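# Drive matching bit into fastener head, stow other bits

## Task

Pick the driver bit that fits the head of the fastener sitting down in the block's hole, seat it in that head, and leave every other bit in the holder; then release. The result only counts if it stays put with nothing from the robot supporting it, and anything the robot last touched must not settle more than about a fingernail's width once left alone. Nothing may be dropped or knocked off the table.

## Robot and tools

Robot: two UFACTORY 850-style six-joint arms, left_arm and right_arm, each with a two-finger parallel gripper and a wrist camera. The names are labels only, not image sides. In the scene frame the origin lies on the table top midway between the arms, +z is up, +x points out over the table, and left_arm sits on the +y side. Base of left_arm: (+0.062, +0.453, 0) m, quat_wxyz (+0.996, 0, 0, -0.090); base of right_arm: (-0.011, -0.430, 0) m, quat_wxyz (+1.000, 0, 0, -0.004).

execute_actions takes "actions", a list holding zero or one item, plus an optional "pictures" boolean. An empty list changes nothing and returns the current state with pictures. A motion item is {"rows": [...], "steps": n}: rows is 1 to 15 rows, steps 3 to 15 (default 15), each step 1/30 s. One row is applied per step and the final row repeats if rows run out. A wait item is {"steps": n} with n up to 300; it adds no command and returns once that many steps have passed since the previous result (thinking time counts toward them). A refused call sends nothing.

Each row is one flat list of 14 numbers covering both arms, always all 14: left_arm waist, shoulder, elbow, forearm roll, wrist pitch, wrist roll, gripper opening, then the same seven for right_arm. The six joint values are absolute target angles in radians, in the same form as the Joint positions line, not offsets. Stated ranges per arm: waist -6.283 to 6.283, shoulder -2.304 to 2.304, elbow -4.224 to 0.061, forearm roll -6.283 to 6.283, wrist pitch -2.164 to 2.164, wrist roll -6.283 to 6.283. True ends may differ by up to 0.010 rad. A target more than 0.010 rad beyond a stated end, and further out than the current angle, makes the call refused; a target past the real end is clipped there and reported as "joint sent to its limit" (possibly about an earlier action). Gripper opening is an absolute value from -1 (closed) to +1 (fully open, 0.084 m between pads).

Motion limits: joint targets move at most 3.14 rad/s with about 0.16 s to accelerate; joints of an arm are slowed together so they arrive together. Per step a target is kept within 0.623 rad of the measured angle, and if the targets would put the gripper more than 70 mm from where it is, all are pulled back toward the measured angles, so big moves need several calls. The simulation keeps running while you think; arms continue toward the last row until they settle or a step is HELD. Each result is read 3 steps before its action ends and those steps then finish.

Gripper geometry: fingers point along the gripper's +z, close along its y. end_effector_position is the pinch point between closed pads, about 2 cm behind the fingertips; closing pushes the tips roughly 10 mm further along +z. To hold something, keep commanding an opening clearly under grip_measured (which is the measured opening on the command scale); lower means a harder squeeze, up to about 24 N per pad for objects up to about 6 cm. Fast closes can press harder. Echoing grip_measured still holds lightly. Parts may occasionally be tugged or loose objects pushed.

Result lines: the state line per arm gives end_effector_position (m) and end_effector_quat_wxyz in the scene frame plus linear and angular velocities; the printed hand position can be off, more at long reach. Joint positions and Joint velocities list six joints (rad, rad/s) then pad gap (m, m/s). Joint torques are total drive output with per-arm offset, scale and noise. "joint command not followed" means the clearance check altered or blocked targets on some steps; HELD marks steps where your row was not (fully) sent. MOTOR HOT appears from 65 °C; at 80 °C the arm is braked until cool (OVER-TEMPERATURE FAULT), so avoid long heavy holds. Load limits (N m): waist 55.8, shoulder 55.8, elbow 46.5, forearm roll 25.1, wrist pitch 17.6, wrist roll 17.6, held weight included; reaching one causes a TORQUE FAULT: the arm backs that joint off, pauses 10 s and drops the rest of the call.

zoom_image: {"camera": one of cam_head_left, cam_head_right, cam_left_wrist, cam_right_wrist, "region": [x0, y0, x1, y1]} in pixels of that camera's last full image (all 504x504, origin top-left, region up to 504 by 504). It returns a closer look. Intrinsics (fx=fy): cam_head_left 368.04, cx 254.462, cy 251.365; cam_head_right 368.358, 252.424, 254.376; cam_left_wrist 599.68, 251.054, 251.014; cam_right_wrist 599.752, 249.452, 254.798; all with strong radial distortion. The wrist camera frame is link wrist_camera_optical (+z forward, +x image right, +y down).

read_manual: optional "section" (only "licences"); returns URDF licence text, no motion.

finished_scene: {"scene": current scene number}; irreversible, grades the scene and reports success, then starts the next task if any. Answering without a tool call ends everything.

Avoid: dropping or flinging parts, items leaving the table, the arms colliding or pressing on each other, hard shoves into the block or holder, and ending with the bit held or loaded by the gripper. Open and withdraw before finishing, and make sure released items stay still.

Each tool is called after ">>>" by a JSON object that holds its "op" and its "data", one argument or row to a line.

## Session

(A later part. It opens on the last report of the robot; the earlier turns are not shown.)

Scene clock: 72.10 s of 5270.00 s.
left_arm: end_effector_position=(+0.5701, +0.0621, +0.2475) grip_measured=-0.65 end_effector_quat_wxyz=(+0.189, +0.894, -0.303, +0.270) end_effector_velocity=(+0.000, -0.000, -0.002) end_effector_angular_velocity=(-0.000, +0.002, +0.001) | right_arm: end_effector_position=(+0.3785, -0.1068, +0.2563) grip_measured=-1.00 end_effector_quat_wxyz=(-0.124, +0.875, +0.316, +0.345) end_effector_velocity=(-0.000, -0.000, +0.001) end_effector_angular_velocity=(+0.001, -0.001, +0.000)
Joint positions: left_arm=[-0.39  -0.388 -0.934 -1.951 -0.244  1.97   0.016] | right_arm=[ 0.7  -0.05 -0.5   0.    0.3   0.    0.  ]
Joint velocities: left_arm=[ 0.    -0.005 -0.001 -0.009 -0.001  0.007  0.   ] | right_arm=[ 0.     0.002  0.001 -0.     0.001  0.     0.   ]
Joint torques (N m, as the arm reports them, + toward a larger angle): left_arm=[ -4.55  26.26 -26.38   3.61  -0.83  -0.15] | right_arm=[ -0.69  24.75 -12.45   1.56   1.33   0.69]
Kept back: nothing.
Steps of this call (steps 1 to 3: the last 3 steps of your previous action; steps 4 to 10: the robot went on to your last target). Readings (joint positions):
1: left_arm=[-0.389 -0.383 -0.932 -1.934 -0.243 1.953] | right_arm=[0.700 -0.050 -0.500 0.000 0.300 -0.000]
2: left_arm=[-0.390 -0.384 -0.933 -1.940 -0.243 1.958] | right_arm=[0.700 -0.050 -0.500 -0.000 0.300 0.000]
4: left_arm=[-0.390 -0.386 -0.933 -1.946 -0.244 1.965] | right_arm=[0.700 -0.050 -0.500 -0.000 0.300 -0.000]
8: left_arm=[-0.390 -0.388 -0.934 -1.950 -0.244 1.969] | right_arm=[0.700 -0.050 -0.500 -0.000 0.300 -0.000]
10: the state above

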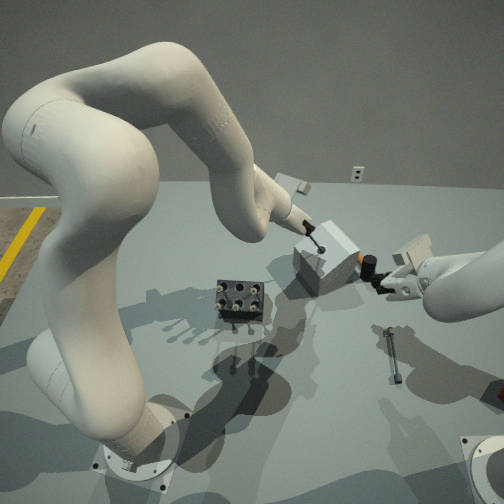

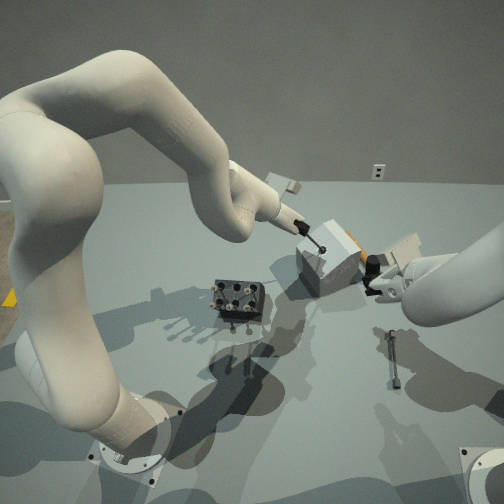

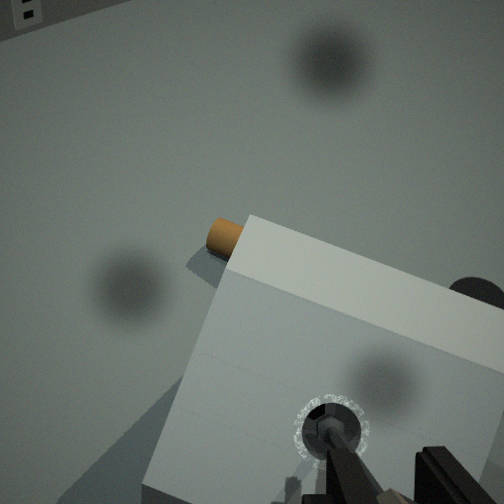

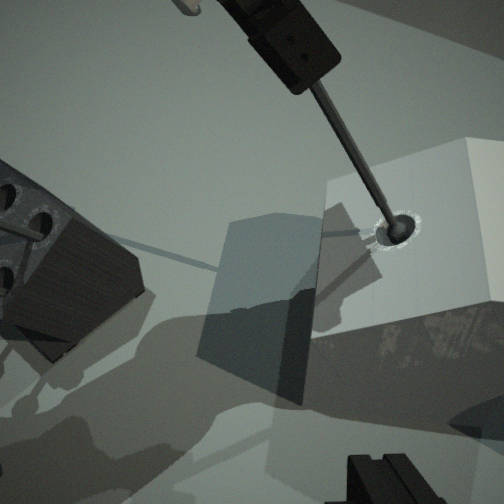

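>>> {"op": "execute_actions", "data": {
  "actions": [
    {"rows":[[-0.3917,-0.3957,-0.937,-1.97,-0.2448,1.988,-1,0.7,-0.05,-0.5,0,0.3,0,-1],[-0.3938,-0.4077,-0.9418,-2.0,-0.2465,2.017,-1,0.7,-0.05,-0.5,0,0.3,0,-1],[-0.3962,-0.4213,-0.9475,-2.033,-0.2486,2.049,-1,0.7,-0.05,-0.5,0,0.3,0,-1],[-0.3987,-0.435,-0.9534,-2.065,-0.2507,2.08,-1,0.7,-0.05,-0.5,0,0.3,0,-1],[-0.4011,-0.4486,-0.9594,-2.0957,-0.253,2.1095,-1,0.7,-0.05,-0.5,0,0.3,0,-1],[-0.4037,-0.4637,-0.9663,-2.1277,-0.2559,2.14,-1,0.7,-0.05,-0.5,0,0.3,0,-1],[-0.4063,-0.4789,-0.9734,-2.1583,-0.259,2.1695,-1,0.7,-0.05,-0.5,0,0.3,0,-1],[-0.4089,-0.494,-0.9807,-2.1875,-0.2622,2.1975,-1,0.7,-0.05,-0.5,0,0.3,0,-1],[-0.4114,-0.5092,-0.9882,-2.2153,-0.2656,2.224,-1,0.7,-0.05,-0.5,0,0.3,0,-1],[-0.4134,-0.5214,-0.9944,-2.2365,-0.2686,2.244,-1,0.7,-0.05,-0.5,0,0.3,0,-1],[-0.4154,-0.5336,-1.0008,-2.2568,-0.2716,2.2633,-1,0.7,-0.05,-0.5,0,0.3,0,-1],[-0.4174,-0.5459,-1.0073,-2.2762,-0.2748,2.2817,-1,0.7,-0.05,-0.5,0,0.3,0,-1],[-0.4194,-0.5581,-1.0139,-2.2948,-0.2781,2.2992,-1,0.7,-0.05,-0.5,0,0.3,0,-1],[-0.4205,-0.5655,-1.0179,-2.3056,-0.2801,2.3094,-1,0.7,-0.05,-0.5,0,0.3,0,-1],[-0.4213,-0.5704,-1.0206,-2.3126,-0.2815,2.316,-1,0.7,-0.05,-0.5,0,0.3,0,-1]],"steps":15}
  ]
}}

>>> {"op": "execute_actions", "data": {
  "actions": [
    {"steps":18}
  ],
  "pictures": true
}}

>>> {"op": "zoom_image", "data": {
  "camera": "cam_left_wrist",
  "region": [290, 390, 404, 504]
}}

>>> {"op": "zoom_image", "data": {
  "camera": "cam_right_wrist",
  "region": [320, 130, 450, 260]
}}

Scene clock: 73.10 s of 5270.00 s.
left_arm: end_effector_position=(+0.5807, +0.0450, +0.2122) grip_measured=-0.65 end_effector_quat_wxyz=(+0.189, +0.894, -0.303, +0.269) end_effector_velocity=(+0.043, -0.072, -0.150) end_effector_angular_velocity=(+0.006, +0.006, +0.004) | right_arm: end_effector_position=(+0.3785, -0.1068, +0.2563) grip_measured=-1.00 end_effector_quat_wxyz=(-0.124, +0.875, +0.316, +0.345) end_effector_velocity=(-0.000, +0.000, +0.000) end_effector_angular_velocity=(-0.000, -0.001, +0.002)
Joint positions: left_arm=[-0.407 -0.486 -0.977 -2.168 -0.261  2.178  0.016] | right_arm=[ 0.7  -0.05 -0.5   0.    0.3   0.    0.  ]
Joint velocities: left_arm=[-0.071 -0.417 -0.199 -0.794 -0.087  0.754  0.   ] | right_arm=[ 0.     0.001  0.001 -0.002 -0.    -0.     0.   ]
Joint torques (N m, as the arm reports them, + toward a larger angle): left_arm=[ -5.48  30.82 -25.76   3.65  -1.53  -0.27] | right_arm=[ -0.77  25.02 -12.71   0.94   1.44   0.66]
Steps of this call (steps 1 to 18: the robot went on to your last target; steps 19 to 30: the first 12 steps of this action). Readings (joint positions):
19: left_arm=[-0.390 -0.389 -0.934 -1.952 -0.244 1.971] | right_arm=[0.700 -0.050 -0.500 -0.000 0.300 0.000]
20: left_arm=[-0.391 -0.389 -0.935 -1.954 -0.244 1.973] | right_arm=[0.700 -0.050 -0.500 -0.000 0.300 0.000]
22: left_arm=[-0.392 -0.396 -0.938 -1.971 -0.245 1.990] | right_arm=[0.700 -0.050 -0.500 -0.000 0.300 -0.000]
26: left_arm=[-0.398 -0.433 -0.953 -2.057 -0.251 2.072] | right_arm=[0.700 -0.050 -0.500 -0.000 0.300 0.000]
30: the state above

Scene clock: 73.70 s of 5270.00 s.
left_arm: end_effector_position=(+0.5898, +0.0303, +0.1827) grip_measured=-0.65 end_effector_quat_wxyz=(+0.189, +0.894, -0.303, +0.270) end_effector_velocity=(-0.000, +0.000, -0.003) end_effector_angular_velocity=(+0.002, +0.002, +0.001) | right_arm: end_effector_position=(+0.3785, -0.1068, +0.2563) grip_measured=-1.00 end_effector_quat_wxyz=(-0.124, +0.875, +0.316, +0.345) end_effector_velocity=(+0.000, +0.000, +0.001) end_effector_angular_velocity=(+0.003, -0.001, -0.003)
Joint positions: left_arm=[-0.421 -0.57  -1.02  -2.312 -0.281  2.316  0.016] | right_arm=[ 0.7  -0.05 -0.5  -0.    0.3   0.    0.  ]
Joint velocities: left_arm=[-0.    -0.005 -0.    -0.005 -0.     0.005 -0.   ] | right_arm=[ 0.     0.002 -0.     0.002  0.     0.     0.   ]
Joint torques (N m, as the arm reports them, + toward a larger angle): left_arm=[ -4.55  28.39 -23.5    3.47  -1.25   0.09] | right_arm=[ -1.07  25.55 -12.31   1.46   1.37   0.74]
Kept back: nothing.
Steps of this call (steps 1 to 3: the last 3 steps of your previous action; steps 4 to 18: the robot went on to your last target). Readings (joint positions):
1: left_arm=[-0.410 -0.500 -0.984 -2.193 -0.264 2.202] | right_arm=[0.700 -0.050 -0.500 0.000 0.300 0.000]
2: left_arm=[-0.412 -0.514 -0.991 -2.218 -0.267 2.225] | right_arm=[0.700 -0.050 -0.500 0.000 0.300 -0.000]
4: left_arm=[-0.416 -0.538 -1.003 -2.259 -0.273 2.265] | right_arm=[0.700 -0.050 -0.500 0.000 0.300 -0.000]
8: left_arm=[-0.420 -0.563 -1.016 -2.299 -0.279 2.303] | right_arm=[0.700 -0.050 -0.500 -0.000 0.300 0.000]
18: the state above

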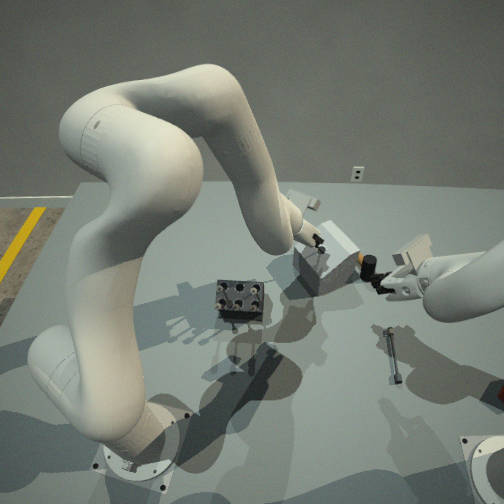

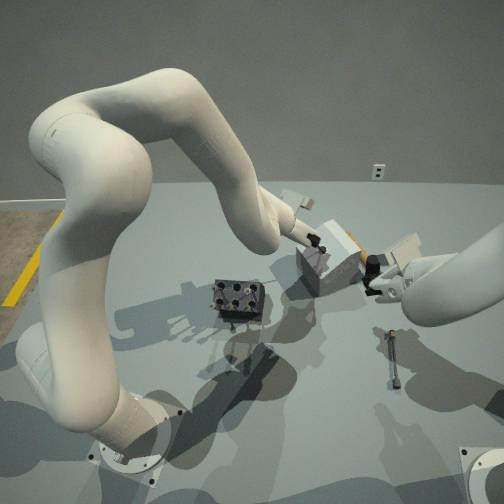

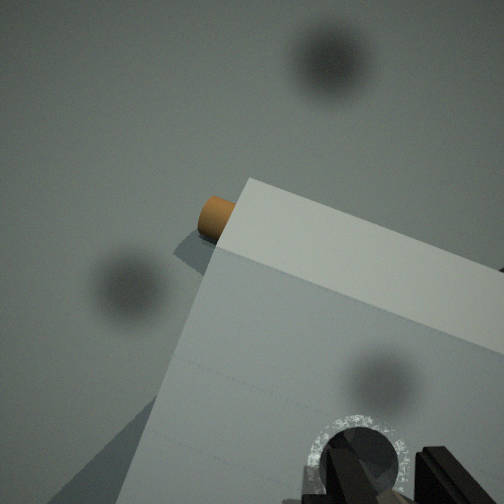

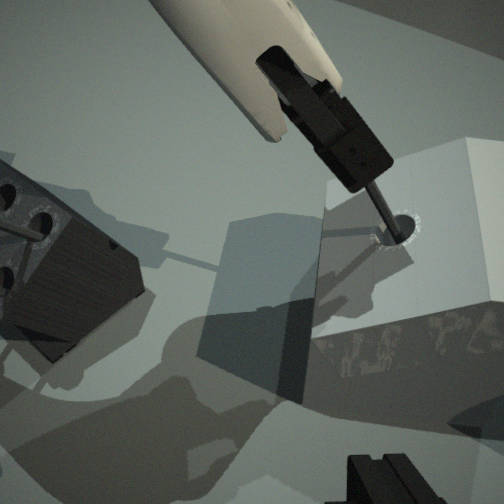

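Region (290, 390, 404, 504) of cam_left_wrist's 504x504 image, scaled by 4.421, with more detail than that image has.

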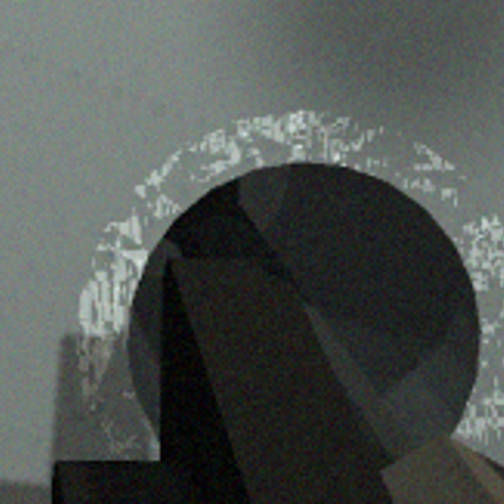

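Region (320, 130, 450, 260) of cam_right_wrist's 504x504 image, scaled by 3.877, with more detail than that image has.

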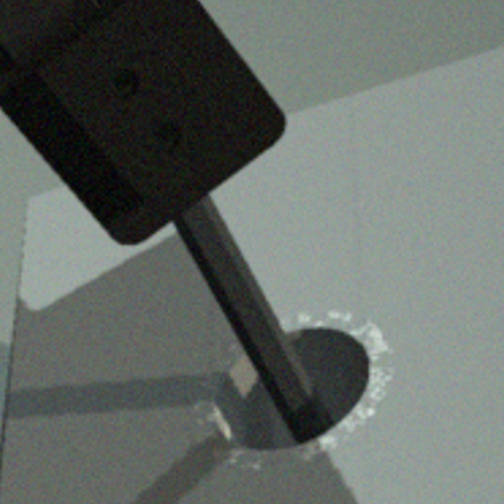

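>>> {"op": "execute_actions", "data": {
  "actions": [
    {"rows":[[-0.4219,-0.5741,-1.0227,-2.3179,-0.2826,2.321,-1,0.7,-0.05,-0.5,0,0.3,0,-1],[-0.4224,-0.5778,-1.0248,-2.3231,-0.2837,2.3259,-1,0.7,-0.05,-0.5,0,0.3,0,-1],[-0.423,-0.5815,-1.0269,-2.3284,-0.2847,2.3309,-1,0.7,-0.05,-0.5,0,0.3,0,-1],[-0.4236,-0.5852,-1.029,-2.3336,-0.2858,2.3358,-1,0.7,-0.05,-0.5,0,0.3,0,-1],[-0.424,-0.5877,-1.0304,-2.3371,-0.2865,2.3391,-1,0.7,-0.05,-0.5,0,0.3,0,-1]],"steps":15}
  ]
}}

>>> {"op": "execute_actions", "data": {
  "actions": [
    {"rows":[[-0.4244,-0.5902,-1.0318,-2.3406,-0.2873,2.3424,-1,0.7,-0.05,-0.5,0,0.3,0,-1],[-0.4247,-0.5926,-1.0332,-2.3441,-0.288,2.3457,-1,0.7,-0.05,-0.5,0,0.3,0,-1]],"steps":13}
  ]
}}

Scene clock: 74.27 s of 5270.00 s.
left_arm: end_effector_position=(+0.5915, +0.0273, +0.1768) grip_measured=-0.65 end_effector_quat_wxyz=(+0.189, +0.894, -0.303, +0.270) end_effector_velocity=(+0.002, -0.003, -0.001) end_effector_angular_velocity=(-0.005, -0.004, -0.001) | right_arm: end_effector_position=(+0.3785, -0.1068, +0.2563) grip_measured=-1.00 end_effector_quat_wxyz=(-0.124, +0.875, +0.316, +0.345) end_effector_velocity=(+0.000, -0.000, +0.000) end_effector_angular_velocity=(-0.000, -0.000, +0.001)
Joint positions: left_arm=[-0.424 -0.587 -1.03  -2.336 -0.286  2.338  0.016] | right_arm=[ 0.7  -0.05 -0.5   0.    0.3  -0.    0.  ]
Joint velocities: left_arm=[-0.001 -0.009 -0.008 -0.015 -0.006  0.014 -0.   ] | right_arm=[-0.     0.    -0.    -0.001 -0.    -0.     0.   ]
Joint torques (N m, as the arm reports them, + toward a larger angle): left_arm=[ -3.27  30.97 -23.66   2.89  -1.23   0.02] | right_arm=[ -0.76  25.07 -12.35   1.39   1.32   0.7 ]
Steps of this call (steps 1 to 5: the robot went on to your last target; steps 6 to 17: the first 12 steps of this action). Readings (joint positions):
6: left_arm=[-0.421 -0.570 -1.021 -2.313 -0.281 2.316] | right_arm=[0.700 -0.050 -0.500 -0.000 0.300 -0.000]
7: left_arm=[-0.421 -0.571 -1.021 -2.313 -0.282 2.317] | right_arm=[0.700 -0.050 -0.500 0.000 0.300 0.000]
9: left_arm=[-0.422 -0.574 -1.023 -2.318 -0.283 2.321] | right_arm=[0.700 -0.050 -0.500 -0.000 0.300 -0.000]
13: left_arm=[-0.423 -0.584 -1.028 -2.331 -0.285 2.333] | right_arm=[0.700 -0.050 -0.500 -0.000 0.300 0.000]
17: the state above

Scene clock: 74.70 s of 5270.00 s.
left_arm: end_effector_position=(+0.5922, +0.0263, +0.1749) grip_measured=-0.65 end_effector_quat_wxyz=(+0.189, +0.894, -0.303, +0.270) end_effector_velocity=(+0.000, -0.001, -0.001) end_effector_angular_velocity=(-0.001, -0.002, -0.002) | right_arm: end_effector_position=(+0.3785, -0.1068, +0.2563) grip_measured=-1.00 end_effector_quat_wxyz=(-0.124, +0.875, +0.316, +0.345) end_effector_velocity=(-0.000, +0.000, -0.000) end_effector_angular_velocity=(-0.001, -0.000, +0.001)
Joint positions: left_arm=[-0.425 -0.592 -1.033 -2.344 -0.288  2.345  0.016] | right_arm=[ 0.7  -0.05 -0.5  -0.    0.3   0.    0.  ]
Joint velocities: left_arm=[-0.002 -0.003 -0.003 -0.005 -0.001  0.006 -0.   ] | right_arm=[ 0.    -0.     0.    -0.001  0.    -0.     0.   ]
Joint torques (N m, as the arm reports them, + toward a larger angle): left_arm=[ -4.07  32.37 -22.43   3.16  -1.    -0.25] | right_arm=[ -0.51  25.21 -12.62   1.43   1.27   0.82]
Steps of this call (steps 1 to 3: the last 3 steps of your previous action; steps 4 to 13: the first 10 steps of this action). Readings (joint positions):
4: left_arm=[-0.424 -0.587 -1.030 -2.337 -0.286 2.339] | right_arm=[0.700 -0.050 -0.500 0.000 0.300 0.000]
5: left_arm=[-0.424 -0.588 -1.031 -2.337 -0.287 2.339] | right_arm=[0.700 -0.050 -0.500 -0.000 0.300 -0.000]
7: left_arm=[-0.424 -0.590 -1.032 -2.340 -0.287 2.342] | right_arm=[0.700 -0.050 -0.500 -0.000 0.300 -0.000]
11: left_arm=[-0.425 -0.592 -1.033 -2.343 -0.288 2.345] | right_arm=[0.700 -0.050 -0.500 -0.000 0.300 0.000]
13: the state above

Depth s=.066, no contact yet; continuing in 2 mm steps.

>>> {"op": "execute_actions", "data": {
  "actions": [
    {"rows":[[-0.4251,-0.5951,-1.0346,-2.3476,-0.2887,2.349,-1,0.7,-0.05,-0.5,0,0.3,0,-1],[-0.4255,-0.5976,-1.0361,-2.351,-0.2895,2.3522,-1,0.7,-0.05,-0.5,0,0.3,0,-1]],"steps":13}
  ]
}}

>>> {"op": "execute_actions", "data": {
  "actions": [
    {"rows":[[-0.4259,-0.6001,-1.0375,-2.3544,-0.2902,2.3554,-1,0.7,-0.05,-0.5,0,0.3,0,-1],[-0.4262,-0.6025,-1.039,-2.3578,-0.291,2.3586,-1,0.7,-0.05,-0.5,0,0.3,0,-1]],"steps":13}
  ]
}}

Scene clock: 75.13 s of 5270.00 s.
left_arm: end_effector_position=(+0.5928, +0.0254, +0.1732) grip_measured=-0.65 end_effector_quat_wxyz=(+0.189, +0.894, -0.303, +0.270) end_effector_velocity=(+0.001, -0.001, -0.000) end_effector_angular_velocity=(-0.001, -0.002, -0.001) | right_arm: end_effector_position=(+0.3785, -0.1068, +0.2563) grip_measured=-1.00 end_effector_quat_wxyz=(-0.124, +0.875, +0.316, +0.345) end_effector_velocity=(+0.000, +0.000, +0.000) end_effector_angular_velocity=(+0.000, -0.001, +0.001)
Joint positions: left_arm=[-0.425 -0.597 -1.036 -2.351 -0.289  2.352  0.016] | right_arm=[ 0.7  -0.05 -0.5  -0.    0.3   0.    0.  ]
Joint velocities: left_arm=[-0.001 -0.002 -0.003 -0.005 -0.001  0.005 -0.   ] | right_arm=[ 0.     0.    -0.    -0.001  0.001 -0.     0.   ]
Joint torques (N m, as the arm reports them, + toward a larger angle): left_arm=[ -4.68  31.66 -23.12   3.96  -1.13  -0.16] | right_arm=[  0.14  25.52 -12.73   1.2    1.32   0.7 ]
Steps of this call (steps 1 to 3: the last 3 steps of your previous action; steps 4 to 13: the first 10 steps of this action). Readings (joint positions):
4: left_arm=[-0.425 -0.592 -1.033 -2.344 -0.288 2.346] | right_arm=[0.700 -0.050 -0.500 0.000 0.300 -0.000]
5: left_arm=[-0.425 -0.593 -1.033 -2.344 -0.288 2.346] | right_arm=[0.700 -0.050 -0.500 0.000 0.300 -0.000]
7: left_arm=[-0.425 -0.595 -1.035 -2.347 -0.289 2.349] | right_arm=[0.700 -0.050 -0.500 0.000 0.300 -0.000]
11: left_arm=[-0.425 -0.597 -1.036 -2.350 -0.289 2.351] | right_arm=[0.700 -0.050 -0.500 0.000 0.300 0.000]
13: the state above

Scene clock: 75.57 s of 5270.00 s.
left_arm: end_effector_position=(+0.5934, +0.0245, +0.1715) grip_measured=-0.65 end_effector_quat_wxyz=(+0.189, +0.894, -0.303, +0.270) end_effector_velocity=(+0.000, -0.001, -0.000) end_effector_angular_velocity=(-0.000, -0.001, -0.001) | right_arm: end_effector_position=(+0.3785, -0.1068, +0.2563) grip_measured=-1.00 end_effector_quat_wxyz=(-0.124, +0.875, +0.316, +0.345) end_effector_velocity=(-0.000, +0.000, +0.001) end_effector_angular_velocity=(+0.001, -0.001, -0.001)
Joint positions: left_arm=[-0.426 -0.602 -1.039 -2.357 -0.291  2.358  0.016] | right_arm=[ 0.7  -0.05 -0.5   0.    0.3   0.    0.  ]
Joint velocities: left_arm=[-0.001 -0.002 -0.001 -0.005 -0.001  0.004 -0.   ] | right_arm=[0.    0.002 0.    0.001 0.    0.    0.   ]
Joint torques (N m, as the arm reports them, + toward a larger angle): left_arm=[ -5.78  31.2  -23.67   2.57  -1.34  -0.21] | right_arm=[ -0.65  24.88 -12.22   1.06   1.38   0.61]
Steps of this call (steps 1 to 3: the last 3 steps of your previous action; steps 4 to 13: the first 10 steps of this action). Readings (joint positions):
4: left_arm=[-0.425 -0.598 -1.036 -2.351 -0.289 2.352] | right_arm=[0.700 -0.050 -0.500 0.000 0.300 0.000]
5: left_arm=[-0.426 -0.598 -1.036 -2.351 -0.290 2.353] | right_arm=[0.700 -0.050 -0.500 -0.000 0.300 -0.000]
7: left_arm=[-0.426 -0.600 -1.037 -2.354 -0.290 2.355] | right_arm=[0.700 -0.050 -0.500 -0.000 0.300 0.000]
11: left_arm=[-0.426 -0.602 -1.039 -2.357 -0.291 2.358] | right_arm=[0.700 -0.050 -0.500 -0.000 0.300 -0.000]
13: the state above

>>> {"op": "execute_actions", "data": {
  "actions": [
    {"rows":[[-0.4266,-0.605,-1.0404,-2.3611,-0.2917,2.3617,-1,0.7,-0.05,-0.5,0,0.3,0,-1],[-0.427,-0.6075,-1.0419,-2.3644,-0.2925,2.3648,-1,0.7,-0.05,-0.5,0,0.3,0,-1]],"steps":13}
  ]
}}

>>> {"op": "execute_actions", "data": {
  "actions": [
    {"rows":[[-0.4274,-0.61,-1.0433,-2.3677,-0.2932,2.3679,-1,0.7,-0.05,-0.5,0,0.3,0,-1],[-0.4277,-0.6124,-1.0448,-2.371,-0.294,2.371,-1,0.7,-0.05,-0.5,0,0.3,0,-1]],"steps":13}
  ]
}}

Scene clock: 76.03 s of 5270.00 s.
left_arm: end_effector_position=(+0.5939, +0.0235, +0.1698) grip_measured=-0.65 end_effector_quat_wxyz=(+0.189, +0.894, -0.303, +0.270) end_effector_velocity=(-0.000, -0.001, -0.001) end_effector_angular_velocity=(+0.000, -0.000, -0.001) | right_arm: end_effector_position=(+0.3785, -0.1068, +0.2563) grip_measured=-1.00 end_effector_quat_wxyz=(-0.124, +0.875, +0.316, +0.345) end_effector_velocity=(+0.000, +0.000, -0.000) end_effector_angular_velocity=(-0.001, -0.000, +0.001)
Joint positions: left_arm=[-0.427 -0.607 -1.042 -2.364 -0.292  2.364  0.016] | right_arm=[ 0.7  -0.05 -0.5  -0.    0.3   0.    0.  ]
Joint velocities: left_arm=[-0.001 -0.003 -0.001 -0.004 -0.001  0.005 -0.   ] | right_arm=[ 0.    -0.001 -0.001 -0.001 -0.     0.     0.   ]
Joint torques (N m, as the arm reports them, + toward a larger angle): left_arm=[ -2.48  30.57 -22.22   3.43  -1.2   -0.3 ] | right_arm=[ -1.2   23.78 -12.54   1.24   1.44   0.75]
Steps of this call (steps 1 to 3: the last 3 steps of your previous action; step 4: the robot went on to your last target; steps 5 to 14: the first 10 steps of this action). Readings (joint positions):
5: left_arm=[-0.426 -0.602 -1.039 -2.358 -0.291 2.359] | right_arm=[0.700 -0.050 -0.500 -0.000 0.300 -0.000]
6: left_arm=[-0.426 -0.603 -1.039 -2.358 -0.291 2.359] | right_arm=[0.700 -0.050 -0.500 -0.000 0.300 -0.000]
8: left_arm=[-0.427 -0.605 -1.040 -2.361 -0.292 2.361] | right_arm=[0.700 -0.050 -0.500 -0.000 0.300 0.000]
12: left_arm=[-0.427 -0.607 -1.041 -2.364 -0.292 2.364] | right_arm=[0.700 -0.050 -0.500 -0.000 0.300 -0.000]
14: the state above

Scene clock: 76.47 s of 5270.00 s.
left_arm: end_effector_position=(+0.5953, +0.0221, +0.1699) grip_measured=-0.65 end_effector_quat_wxyz=(+0.190, +0.893, -0.303, +0.272) end_effector_velocity=(+0.001, -0.001, -0.000) end_effector_angular_velocity=(-0.001, -0.002, +0.000) | right_arm: end_effector_position=(+0.3785, -0.1068, +0.2563) grip_measured=-1.00 end_effector_quat_wxyz=(-0.124, +0.875, +0.316, +0.345) end_effector_velocity=(+0.000, +0.000, +0.001) end_effector_angular_velocity=(+0.001, -0.002, +0.002)
Joint positions: left_arm=[-0.427 -0.61  -1.046 -2.371 -0.295  2.371  0.016] | right_arm=[ 0.7  -0.05 -0.5  -0.    0.3   0.    0.  ]
Joint velocities: left_arm=[-0.001 -0.003 -0.004 -0.004  0.     0.004 -0.   ] | right_arm=[-0.     0.002  0.    -0.002  0.     0.     0.   ]
Joint torques (N m, as the arm reports them, + toward a larger angle): left_arm=[ -8.96  17.73 -16.93   3.7   -0.23  -0.16] | right_arm=[ -1.75  25.5  -12.4    1.5    1.41   0.69]
Steps of this call (steps 1 to 3: the last 3 steps of your previous action; steps 4 to 13: the first 10 steps of this action). Readings (joint positions):
4: left_arm=[-0.427 -0.607 -1.042 -2.364 -0.292 2.365] | right_arm=[0.700 -0.050 -0.500 0.000 0.300 -0.000]
5: left_arm=[-0.427 -0.608 -1.042 -2.365 -0.293 2.365] | right_arm=[0.700 -0.050 -0.500 -0.000 0.300 -0.000]
7: left_arm=[-0.427 -0.609 -1.043 -2.367 -0.294 2.368] | right_arm=[0.700 -0.050 -0.500 -0.000 0.300 0.000]
11: left_arm=[-0.427 -0.610 -1.045 -2.370 -0.295 2.370] | right_arm=[0.700 -0.050 -0.500 -0.000 0.300 -0.000]
13: the state above

>>> {"op": "execute_actions", "data": {
  "actions": [
    {"rows":[[-0.427,-0.6075,-1.0419,-2.3644,-0.2925,2.3648,-1,0.7,-0.05,-0.5,0,0.3,0,-1],[-0.4262,-0.6025,-1.039,-2.3578,-0.291,2.3586,-1,0.7,-0.05,-0.5,0,0.3,0,-1],[-0.4262,-0.6025,-1.039,-2.3578,-0.291,2.3586,-1,0.7,-0.05,-0.5,0,0.3,0,-1],[-0.4262,-0.6025,-1.039,-2.3578,-0.291,2.3586,-1,0.7,-0.05,-0.5,0,0.3,0,-1],[-0.4262,-0.6025,-1.039,-2.3578,-0.291,2.3586,-1,0.7,-0.05,-0.5,0,0.3,0,-1],[-0.4253,-0.6019,-1.0359,-2.3618,-0.293,2.3636,-1,0.7,-0.05,-0.5,0,0.3,0,-1]],"steps":15}
  ],
  "pictures": true
}}

>>> {"op": "zoom_image", "data": {
  "camera": "cam_left_wrist",
  "region": [300, 400, 404, 504]
}}

>>> {"op": "execute_actions", "data": {
  "actions": [
    {"rows":[[-0.4257,-0.6044,-1.0373,-2.3651,-0.2937,2.3667,-1,0.7,-0.05,-0.5,0,0.3,0,-1],[-0.4261,-0.6069,-1.0388,-2.3684,-0.2945,2.3698,-1,0.7,-0.05,-0.5,0,0.3,0,-1],[-0.4261,-0.6069,-1.0388,-2.3684,-0.2945,2.3698,-1,0.7,-0.05,-0.5,0,0.3,0,-1],[-0.4265,-0.6094,-1.0402,-2.3717,-0.2952,2.3729,-1,0.7,-0.05,-0.5,0,0.3,0,-1]],"steps":15}
  ]
}}

Scene clock: 77.43 s of 5270.00 s.
left_arm: end_effector_position=(+0.5925, +0.0256, +0.1697) grip_measured=-0.65 end_effector_quat_wxyz=(+0.189, +0.894, -0.303, +0.269) end_effector_velocity=(+0.002, -0.001, +0.007) end_effector_angular_velocity=(-0.012, -0.009, -0.000) | right_arm: end_effector_position=(+0.3785, -0.1068, +0.2563) grip_measured=-1.00 end_effector_quat_wxyz=(-0.124, +0.875, +0.316, +0.345) end_effector_velocity=(+0.000, +0.000, +0.001) end_effector_angular_velocity=(+0.000, -0.001, +0.001)
Joint positions: left_arm=[-0.426 -0.603 -1.036 -2.362 -0.292  2.363  0.016] | right_arm=[ 0.7  -0.05 -0.5   0.    0.3   0.    0.  ]
Joint velocities: left_arm=[ 0.002  0.011  0.002 -0.003 -0.008  0.003 -0.   ] | right_arm=[ 0.     0.001 -0.    -0.001 -0.001  0.     0.   ]
Joint torques (N m, as the arm reports them, + toward a larger angle): left_arm=[ -6.32  31.   -22.5    3.98  -1.2   -0.11] | right_arm=[ -0.95  24.18 -12.61   1.46   1.36   0.74]
Steps of this call (steps 1 to 3: the last 3 steps of your previous action; steps 4 to 15: the robot went on to your last target; steps 16 to 17: nothing new was sent; steps 18 to 29: the first 12 steps of this action). Readings (joint positions):
18: left_arm=[-0.428 -0.612 -1.045 -2.371 -0.294 2.371] | right_arm=[0.700 -0.050 -0.500 -0.000 0.300 -0.000]
19: left_arm=[-0.428 -0.612 -1.044 -2.370 -0.294 2.370] | right_arm=[0.700 -0.050 -0.500 -0.000 0.300 0.000]
21: left_arm=[-0.427 -0.610 -1.041 -2.365 -0.292 2.366] | right_arm=[0.700 -0.050 -0.500 -0.000 0.300 0.000]
25: left_arm=[-0.426 -0.606 -1.037 -2.361 -0.290 2.362] | right_arm=[0.700 -0.050 -0.500 -0.000 0.300 0.000]
29: the state above

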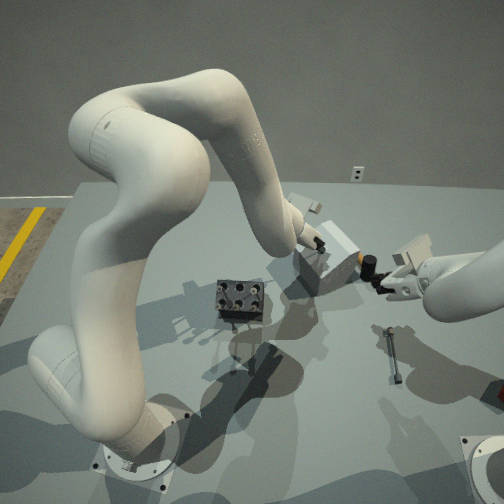

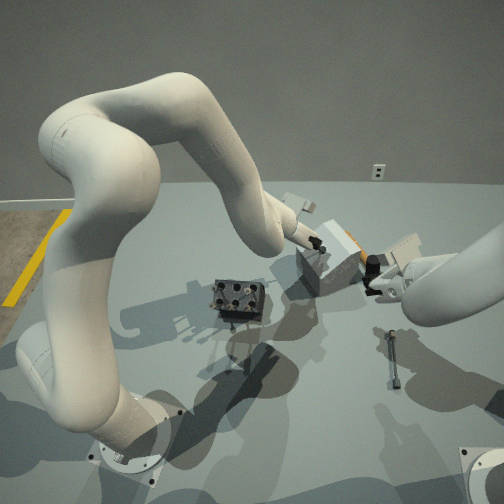

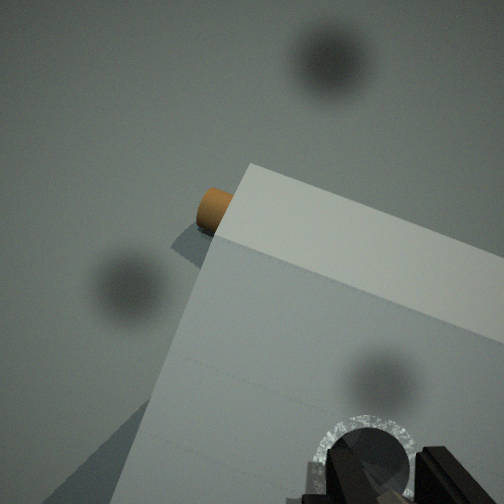

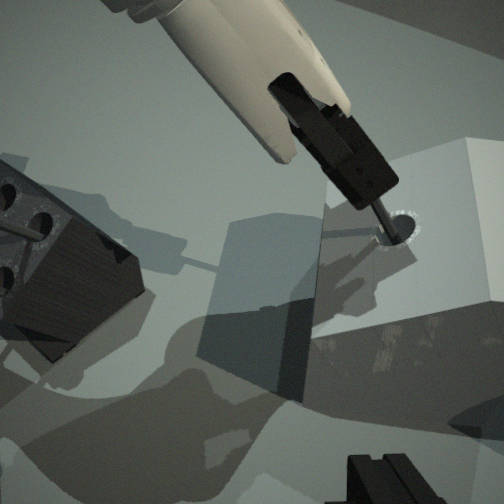

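Region (300, 400, 404, 504) of cam_left_wrist's 504x504 image, scaled by 4.846, with more detail than that image has.

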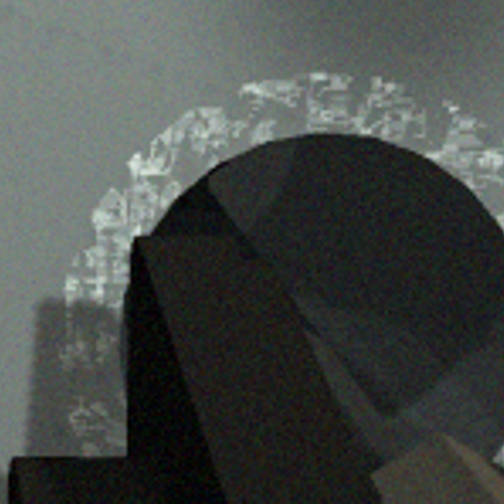

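Scene clock: 77.93 s of 5270.00 s.
left_arm: end_effector_position=(+0.5936, +0.0241, +0.1682) grip_measured=-0.65 end_effector_quat_wxyz=(+0.189, +0.894, -0.303, +0.270) end_effector_velocity=(+0.001, +0.000, -0.001) end_effector_angular_velocity=(-0.001, +0.000, +0.002) | right_arm: end_effector_position=(+0.3785, -0.1068, +0.2563) grip_measured=-1.00 end_effector_quat_wxyz=(-0.124, +0.875, +0.316, +0.345) end_effector_velocity=(+0.000, -0.000, +0.000) end_effector_angular_velocity=(+0.001, +0.000, -0.002)
Joint positions: left_arm=[-0.426 -0.609 -1.04  -2.371 -0.295  2.372  0.016] | right_arm=[ 0.7  -0.05 -0.5  -0.    0.3   0.    0.  ]
Joint velocities: left_arm=[ 0.001 -0.003 -0.001 -0.005 -0.002  0.004 -0.   ] | right_arm=[-0.     0.001  0.     0.002 -0.     0.     0.   ]
Joint torques (N m, as the arm reports them, + toward a larger angle): left_arm=[ -0.53  30.94 -24.06   2.79  -0.96  -0.26] | right_arm=[ -1.02  25.36 -12.54   1.4    1.32   0.69]
Steps of this call (steps 1 to 3: the last 3 steps of your previous action; steps 4 to 15: the first 12 steps of this action). Readings (joint positions):
4: left_arm=[-0.425 -0.602 -1.036 -2.362 -0.293 2.364] | right_arm=[0.700 -0.050 -0.500 -0.000 0.300 -0.000]
5: left_arm=[-0.425 -0.603 -1.036 -2.362 -0.293 2.364] | right_arm=[0.700 -0.050 -0.500 -0.000 0.300 0.000]
7: left_arm=[-0.426 -0.604 -1.037 -2.365 -0.294 2.366] | right_arm=[0.700 -0.050 -0.500 -0.000 0.300 -0.000]
11: left_arm=[-0.426 -0.608 -1.039 -2.370 -0.295 2.371] | right_arm=[0.700 -0.050 -0.500 0.000 0.300 0.000]
15: the state above

>>> {"op": "execute_actions", "data": {
  "actions": [
    {"rows":[[-0.4268,-0.6113,-1.0412,-2.3742,-0.2958,2.3752,-1,0.7,-0.05,-0.5,0,0.3,0,-1],[-0.4271,-0.6131,-1.0422,-2.3766,-0.2963,2.3775,-1,0.7,-0.05,-0.5,0,0.3,0,-1]],"steps":13}
  ]
}}

Scene clock: 78.37 s of 5270.00 s.
left_arm: end_effector_position=(+0.5946, +0.0231, +0.1682) grip_measured=-0.65 end_effector_quat_wxyz=(+0.190, +0.894, -0.303, +0.272) end_effector_velocity=(-0.000, -0.001, -0.000) end_effector_angular_velocity=(-0.001, -0.001, -0.003) | right_arm: end_effector_position=(+0.3785, -0.1068, +0.2563) grip_measured=-1.00 end_effector_quat_wxyz=(-0.124, +0.875, +0.316, +0.345) end_effector_velocity=(+0.000, -0.000, +0.000) end_effector_angular_velocity=(+0.001, -0.000, -0.001)
Joint positions: left_arm=[-0.427 -0.612 -1.043 -2.376 -0.297  2.377  0.016] | right_arm=[ 0.7  -0.05 -0.5  -0.    0.3  -0.    0.  ]
Joint velocities: left_arm=[-0.002 -0.002 -0.001 -0.003 -0.002  0.004  0.   ] | right_arm=[-0.     0.001  0.     0.002  0.001  0.     0.   ]
Joint torques (N m, as the arm reports them, + toward a larger angle): left_arm=[ -5.39  16.   -18.26   1.74  -0.82  -0.25] | right_arm=[ -0.01  24.01 -12.36   1.3    1.21   0.75]
Steps of this call (steps 1 to 3: the last 3 steps of your previous action; steps 4 to 13: the first 10 steps of this action). Readings (joint positions):
4: left_arm=[-0.426 -0.609 -1.040 -2.372 -0.295 2.373] | right_arm=[0.700 -0.050 -0.500 -0.000 0.300 0.000]
5: left_arm=[-0.427 -0.610 -1.040 -2.372 -0.295 2.373] | right_arm=[0.700 -0.050 -0.500 0.000 0.300 -0.000]
7: left_arm=[-0.427 -0.611 -1.041 -2.374 -0.296 2.375] | right_arm=[0.700 -0.050 -0.500 0.000 0.300 -0.000]
11: left_arm=[-0.427 -0.611 -1.043 -2.376 -0.297 2.377] | right_arm=[0.700 -0.050 -0.500 0.000 0.300 -0.000]
13: the state above

>>> {"op": "execute_actions", "data": {
  "actions": [
    {"rows":[[-0.4261,-0.6069,-1.0388,-2.3684,-0.2945,2.3698,-1,0.7,-0.05,-0.5,0,0.3,0,-1],[-0.4253,-0.6019,-1.0359,-2.3618,-0.293,2.3636,-1,0.7,-0.05,-0.5,0,0.3,0,-1],[-0.4238,-0.592,-1.0305,-2.348,-0.29,2.3505,-1,0.7,-0.05,-0.5,0,0.3,0,-1],[-0.4224,-0.581,-1.025,-2.331,-0.286,2.334,-1,0.7,-0.05,-0.5,0,0.3,0,-1],[-0.4208,-0.5704,-1.0195,-2.3146,-0.2825,2.318,-1,0.7,-0.05,-0.5,0,0.3,0,-1],[-0.4194,-0.5581,-1.0139,-2.2948,-0.2781,2.2992,-1,0.7,-0.05,-0.5,0,0.3,0,-1],[-0.4174,-0.5459,-1.0073,-2.2762,-0.2748,2.2817,-1,0.7,-0.05,-0.5,0,0.3,0,-1],[-0.4154,-0.5336,-1.0008,-2.2568,-0.2716,2.2633,-1,0.7,-0.05,-0.5,0,0.3,0,-1],[-0.4134,-0.5214,-0.9944,-2.2365,-0.2686,2.244,-1,0.7,-0.05,-0.5,0,0.3,0,-1],[-0.4114,-0.5092,-0.9882,-2.2153,-0.2656,2.224,-1,0.7,-0.05,-0.5,0,0.3,0,-1],[-0.4089,-0.494,-0.9807,-2.1875,-0.2622,2.1975,-1,0.7,-0.05,-0.5,0,0.3,0,-1],[-0.4063,-0.4789,-0.9734,-2.1583,-0.259,2.1695,-1,0.7,-0.05,-0.5,0,0.3,0,-1],[-0.4037,-0.4637,-0.9663,-2.1277,-0.2559,2.14,-1,0.7,-0.05,-0.5,0,0.3,0,-1],[-0.4011,-0.4486,-0.9594,-2.0957,-0.253,2.1095,-1,0.7,-0.05,-0.5,0,0.3,0,-1],[-0.3987,-0.435,-0.9534,-2.065,-0.2507,2.08,-1,0.7,-0.05,-0.5,0,0.3,0,-1]],"steps":15}
  ]
}}

>>> {"op": "execute_actions", "data": {
  "actions": [
    {"rows":[[-0.3962,-0.4213,-0.9475,-2.033,-0.2486,2.049,-1,0.7,-0.05,-0.5,0,0.3,0,-1],[-0.3938,-0.4077,-0.9418,-2.0,-0.2465,2.017,-1,0.7,-0.05,-0.5,0,0.3,0,-1],[-0.3917,-0.3957,-0.937,-1.97,-0.2448,1.988,-1,0.7,-0.05,-0.5,0,0.3,0,-1],[-0.3888,-0.3805,-0.9312,-1.931,-0.2427,1.95,-1,0.7,-0.05,-0.5,0,0.3,0,-1],[-0.3872,-0.3725,-0.9282,-1.909,-0.2417,1.929,-1,0.7,-0.05,-0.5,0,0.3,0,-1],[-0.3856,-0.3645,-0.9253,-1.886,-0.2407,1.907,-1,0.7,-0.05,-0.5,0,0.3,0,-1]],"steps":15}
  ]
}}

>>> {"op": "execute_actions", "data": {
  "actions": [
    {"steps":10}
  ],
  "pictures": true
}}

>>> {"op": "zoom_image", "data": {
  "camera": "cam_left_wrist",
  "region": [275, 370, 385, 480]
}}

>>> {"op": "zoom_image", "data": {
  "camera": "cam_right_wrist",
  "region": [350, 180, 450, 280]
}}

Scene clock: 79.30 s of 5270.00 s.
left_arm: end_effector_position=(+0.5858, +0.0366, +0.1936) grip_measured=-0.65 end_effector_quat_wxyz=(+0.188, +0.895, -0.303, +0.269) end_effector_velocity=(-0.034, +0.057, +0.131) end_effector_angular_velocity=(-0.009, -0.008, -0.002) | right_arm: end_effector_position=(+0.3785, -0.1068, +0.2563) grip_measured=-1.00 end_effector_quat_wxyz=(-0.124, +0.875, +0.316, +0.345) end_effector_velocity=(+0.000, +0.000, +0.001) end_effector_angular_velocity=(+0.001, -0.001, -0.001)
Joint positions: left_arm=[-0.416 -0.537 -1.002 -2.26  -0.272  2.266  0.016] | right_arm=[ 0.7  -0.05 -0.5  -0.    0.3   0.    0.  ]
Joint velocities: left_arm=[ 0.055  0.355  0.174  0.582  0.086 -0.553 -0.   ] | right_arm=[-0.     0.001 -0.001  0.001  0.    -0.     0.   ]
Joint torques (N m, as the arm reports them, + toward a larger angle): left_arm=[ -6.57  30.02 -22.71   4.31  -1.07  -0.46] | right_arm=[ -0.66  25.71 -12.47   1.57   1.29   0.69]
Steps of this call (steps 1 to 3: the last 3 steps of your previous action; steps 4 to 15: the robot went on to your last target; step 16: nothing new was sent; steps 17 to 28: the first 12 steps of this action). Readings (joint positions):
17: left_arm=[-0.427 -0.613 -1.043 -2.377 -0.297 2.377] | right_arm=[0.700 -0.050 -0.500 -0.000 0.300 -0.000]
18: left_arm=[-0.427 -0.612 -1.042 -2.376 -0.296 2.376] | right_arm=[0.700 -0.050 -0.500 0.000 0.300 -0.000]
20: left_arm=[-0.427 -0.609 -1.038 -2.369 -0.293 2.370] | right_arm=[0.700 -0.050 -0.500 0.000 0.300 -0.000]
24: left_arm=[-0.423 -0.582 -1.023 -2.327 -0.284 2.330] | right_arm=[0.700 -0.050 -0.500 -0.000 0.300 -0.000]
28: the state above

Scene clock: 79.80 s of 5270.00 s.
left_arm: end_effector_position=(+0.5685, +0.0651, +0.2537) grip_measured=-0.65 end_effector_quat_wxyz=(+0.189, +0.894, -0.303, +0.270) end_effector_velocity=(-0.010, +0.015, +0.019) end_effector_angular_velocity=(+0.007, +0.011, +0.007) | right_arm: end_effector_position=(+0.3785, -0.1068, +0.2563) grip_measured=-1.00 end_effector_quat_wxyz=(-0.124, +0.875, +0.316, +0.345) end_effector_velocity=(+0.000, +0.000, +0.000) end_effector_angular_velocity=(+0.000, -0.001, +0.000)
Joint positions: left_arm=[-0.387 -0.371 -0.928 -1.904 -0.242  1.925  0.016] | right_arm=[ 0.7  -0.05 -0.5  -0.    0.3  -0.    0.  ]
Joint velocities: left_arm=[ 0.012  0.066  0.033  0.187  0.013 -0.188 -0.   ] | right_arm=[ 0.  0. -0.  0.  0. -0.  0.]
Joint torques (N m, as the arm reports them, + toward a larger angle): left_arm=[ -1.68  22.3  -23.84   1.16  -1.22   0.06] | right_arm=[ -0.57  24.8  -13.17   1.1    1.41   0.71]
Steps of this call (steps 1 to 3: the last 3 steps of your previous action; steps 4 to 15: the first 12 steps of this action). Readings (joint positions):
4: left_arm=[-0.407 -0.485 -0.977 -2.167 -0.261 2.177] | right_arm=[0.700 -0.050 -0.500 -0.000 0.300 -0.000]
5: left_arm=[-0.405 -0.472 -0.970 -2.139 -0.258 2.151] | right_arm=[0.700 -0.050 -0.500 -0.000 0.300 0.000]
7: left_arm=[-0.400 -0.444 -0.958 -2.081 -0.253 2.095] | right_arm=[0.700 -0.050 -0.500 0.000 0.300 0.000]
11: left_arm=[-0.391 -0.394 -0.937 -1.961 -0.245 1.980] | right_arm=[0.700 -0.050 -0.500 0.000 0.300 0.000]
15: the state above

Scene clock: 80.13 s of 5270.00 s.
left_arm: end_effector_position=(+0.5676, +0.0664, +0.2557) grip_measured=-0.65 end_effector_quat_wxyz=(+0.189, +0.894, -0.303, +0.269) end_effector_velocity=(-0.001, +0.001, +0.001) end_effector_angular_velocity=(+0.001, +0.000, +0.000) | right_arm: end_effector_position=(+0.3785, -0.1068, +0.2563) grip_measured=-1.00 end_effector_quat_wxyz=(-0.124, +0.875, +0.316, +0.345) end_effector_velocity=(+0.000, -0.000, -0.000) end_effector_angular_velocity=(+0.000, +0.001, -0.001)
Joint positions: left_arm=[-0.386 -0.365 -0.925 -1.887 -0.241  1.908  0.016] | right_arm=[ 0.7  -0.05 -0.5   0.    0.3  -0.    0.  ]
Joint velocities: left_arm=[-0.     0.003  0.002  0.007  0.002 -0.007 -0.   ] | right_arm=[-0.    -0.001  0.     0.001  0.001  0.     0.   ]
Joint torques (N m, as the arm reports them, + toward a larger angle): left_arm=[ -5.38  23.81 -26.33   3.19  -0.9   -0.14] | right_arm=[ -0.82  25.13 -12.34   1.68   1.29   0.74]
Kept back: nothing.
Steps of this call (steps 1 to 3: the last 3 steps of your previous action; steps 4 to 10: the robot went on to your last target). Readings (joint positions):
1: left_arm=[-0.387 -0.370 -0.927 -1.899 -0.241 1.920] | right_arm=[0.700 -0.050 -0.500 0.000 0.300 0.000]
2: left_arm=[-0.386 -0.368 -0.927 -1.895 -0.241 1.916] | right_arm=[0.700 -0.050 -0.500 0.000 0.300 0.000]
4: left_arm=[-0.386 -0.367 -0.926 -1.891 -0.241 1.911] | right_arm=[0.700 -0.050 -0.500 -0.000 0.300 -0.000]
8: left_arm=[-0.386 -0.365 -0.925 -1.887 -0.241 1.908] | right_arm=[0.700 -0.050 -0.500 -0.000 0.300 0.000]
10: the state above

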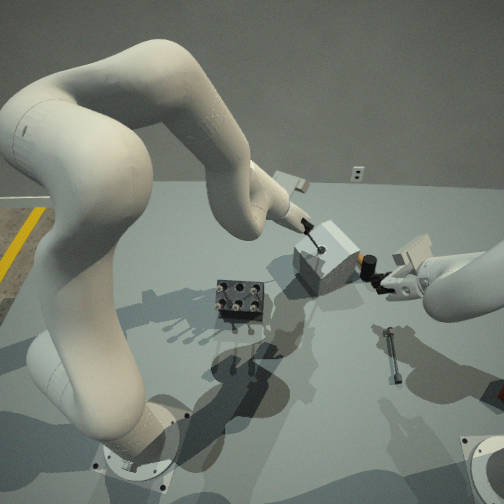

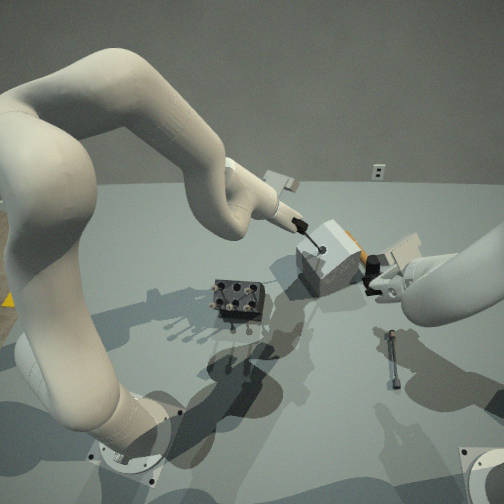

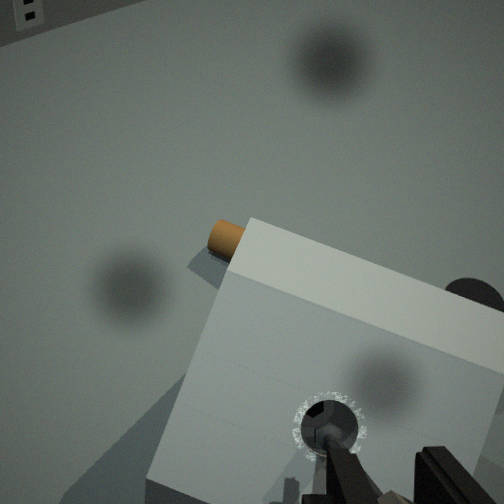

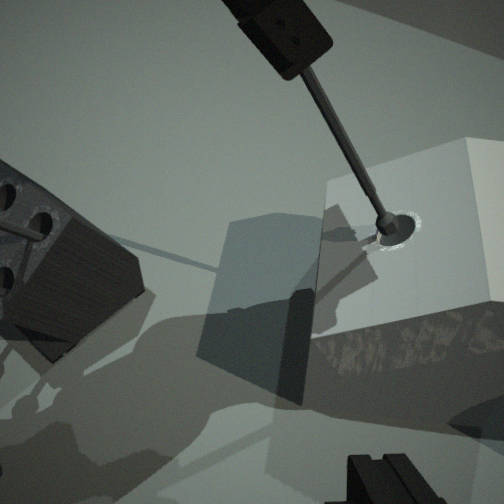

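Region (275, 370, 385, 480) of cam_left_wrist's 504x504 image, scaled by 4.582, with more detail than that image has.

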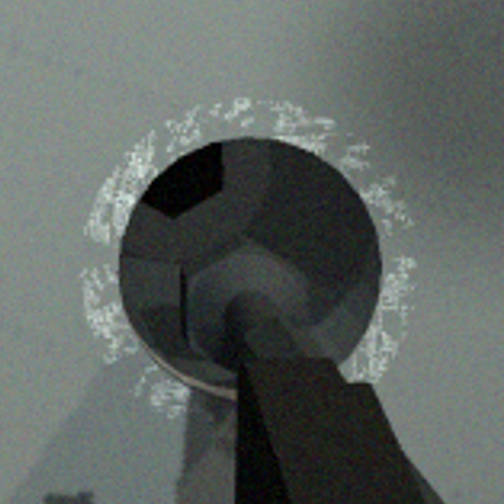

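Region (350, 180, 450, 280) of cam_right_wrist's 504x504 image, scaled by 5.040, with more detail than that image has.

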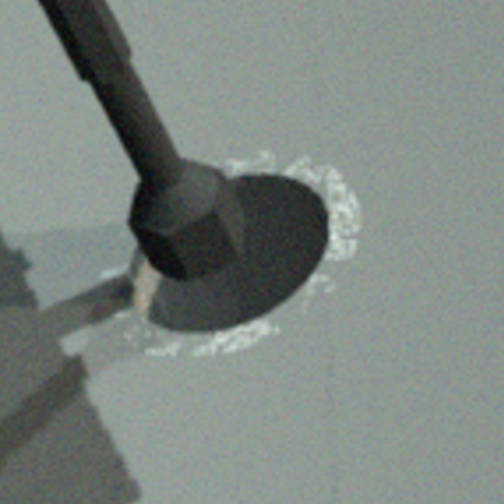

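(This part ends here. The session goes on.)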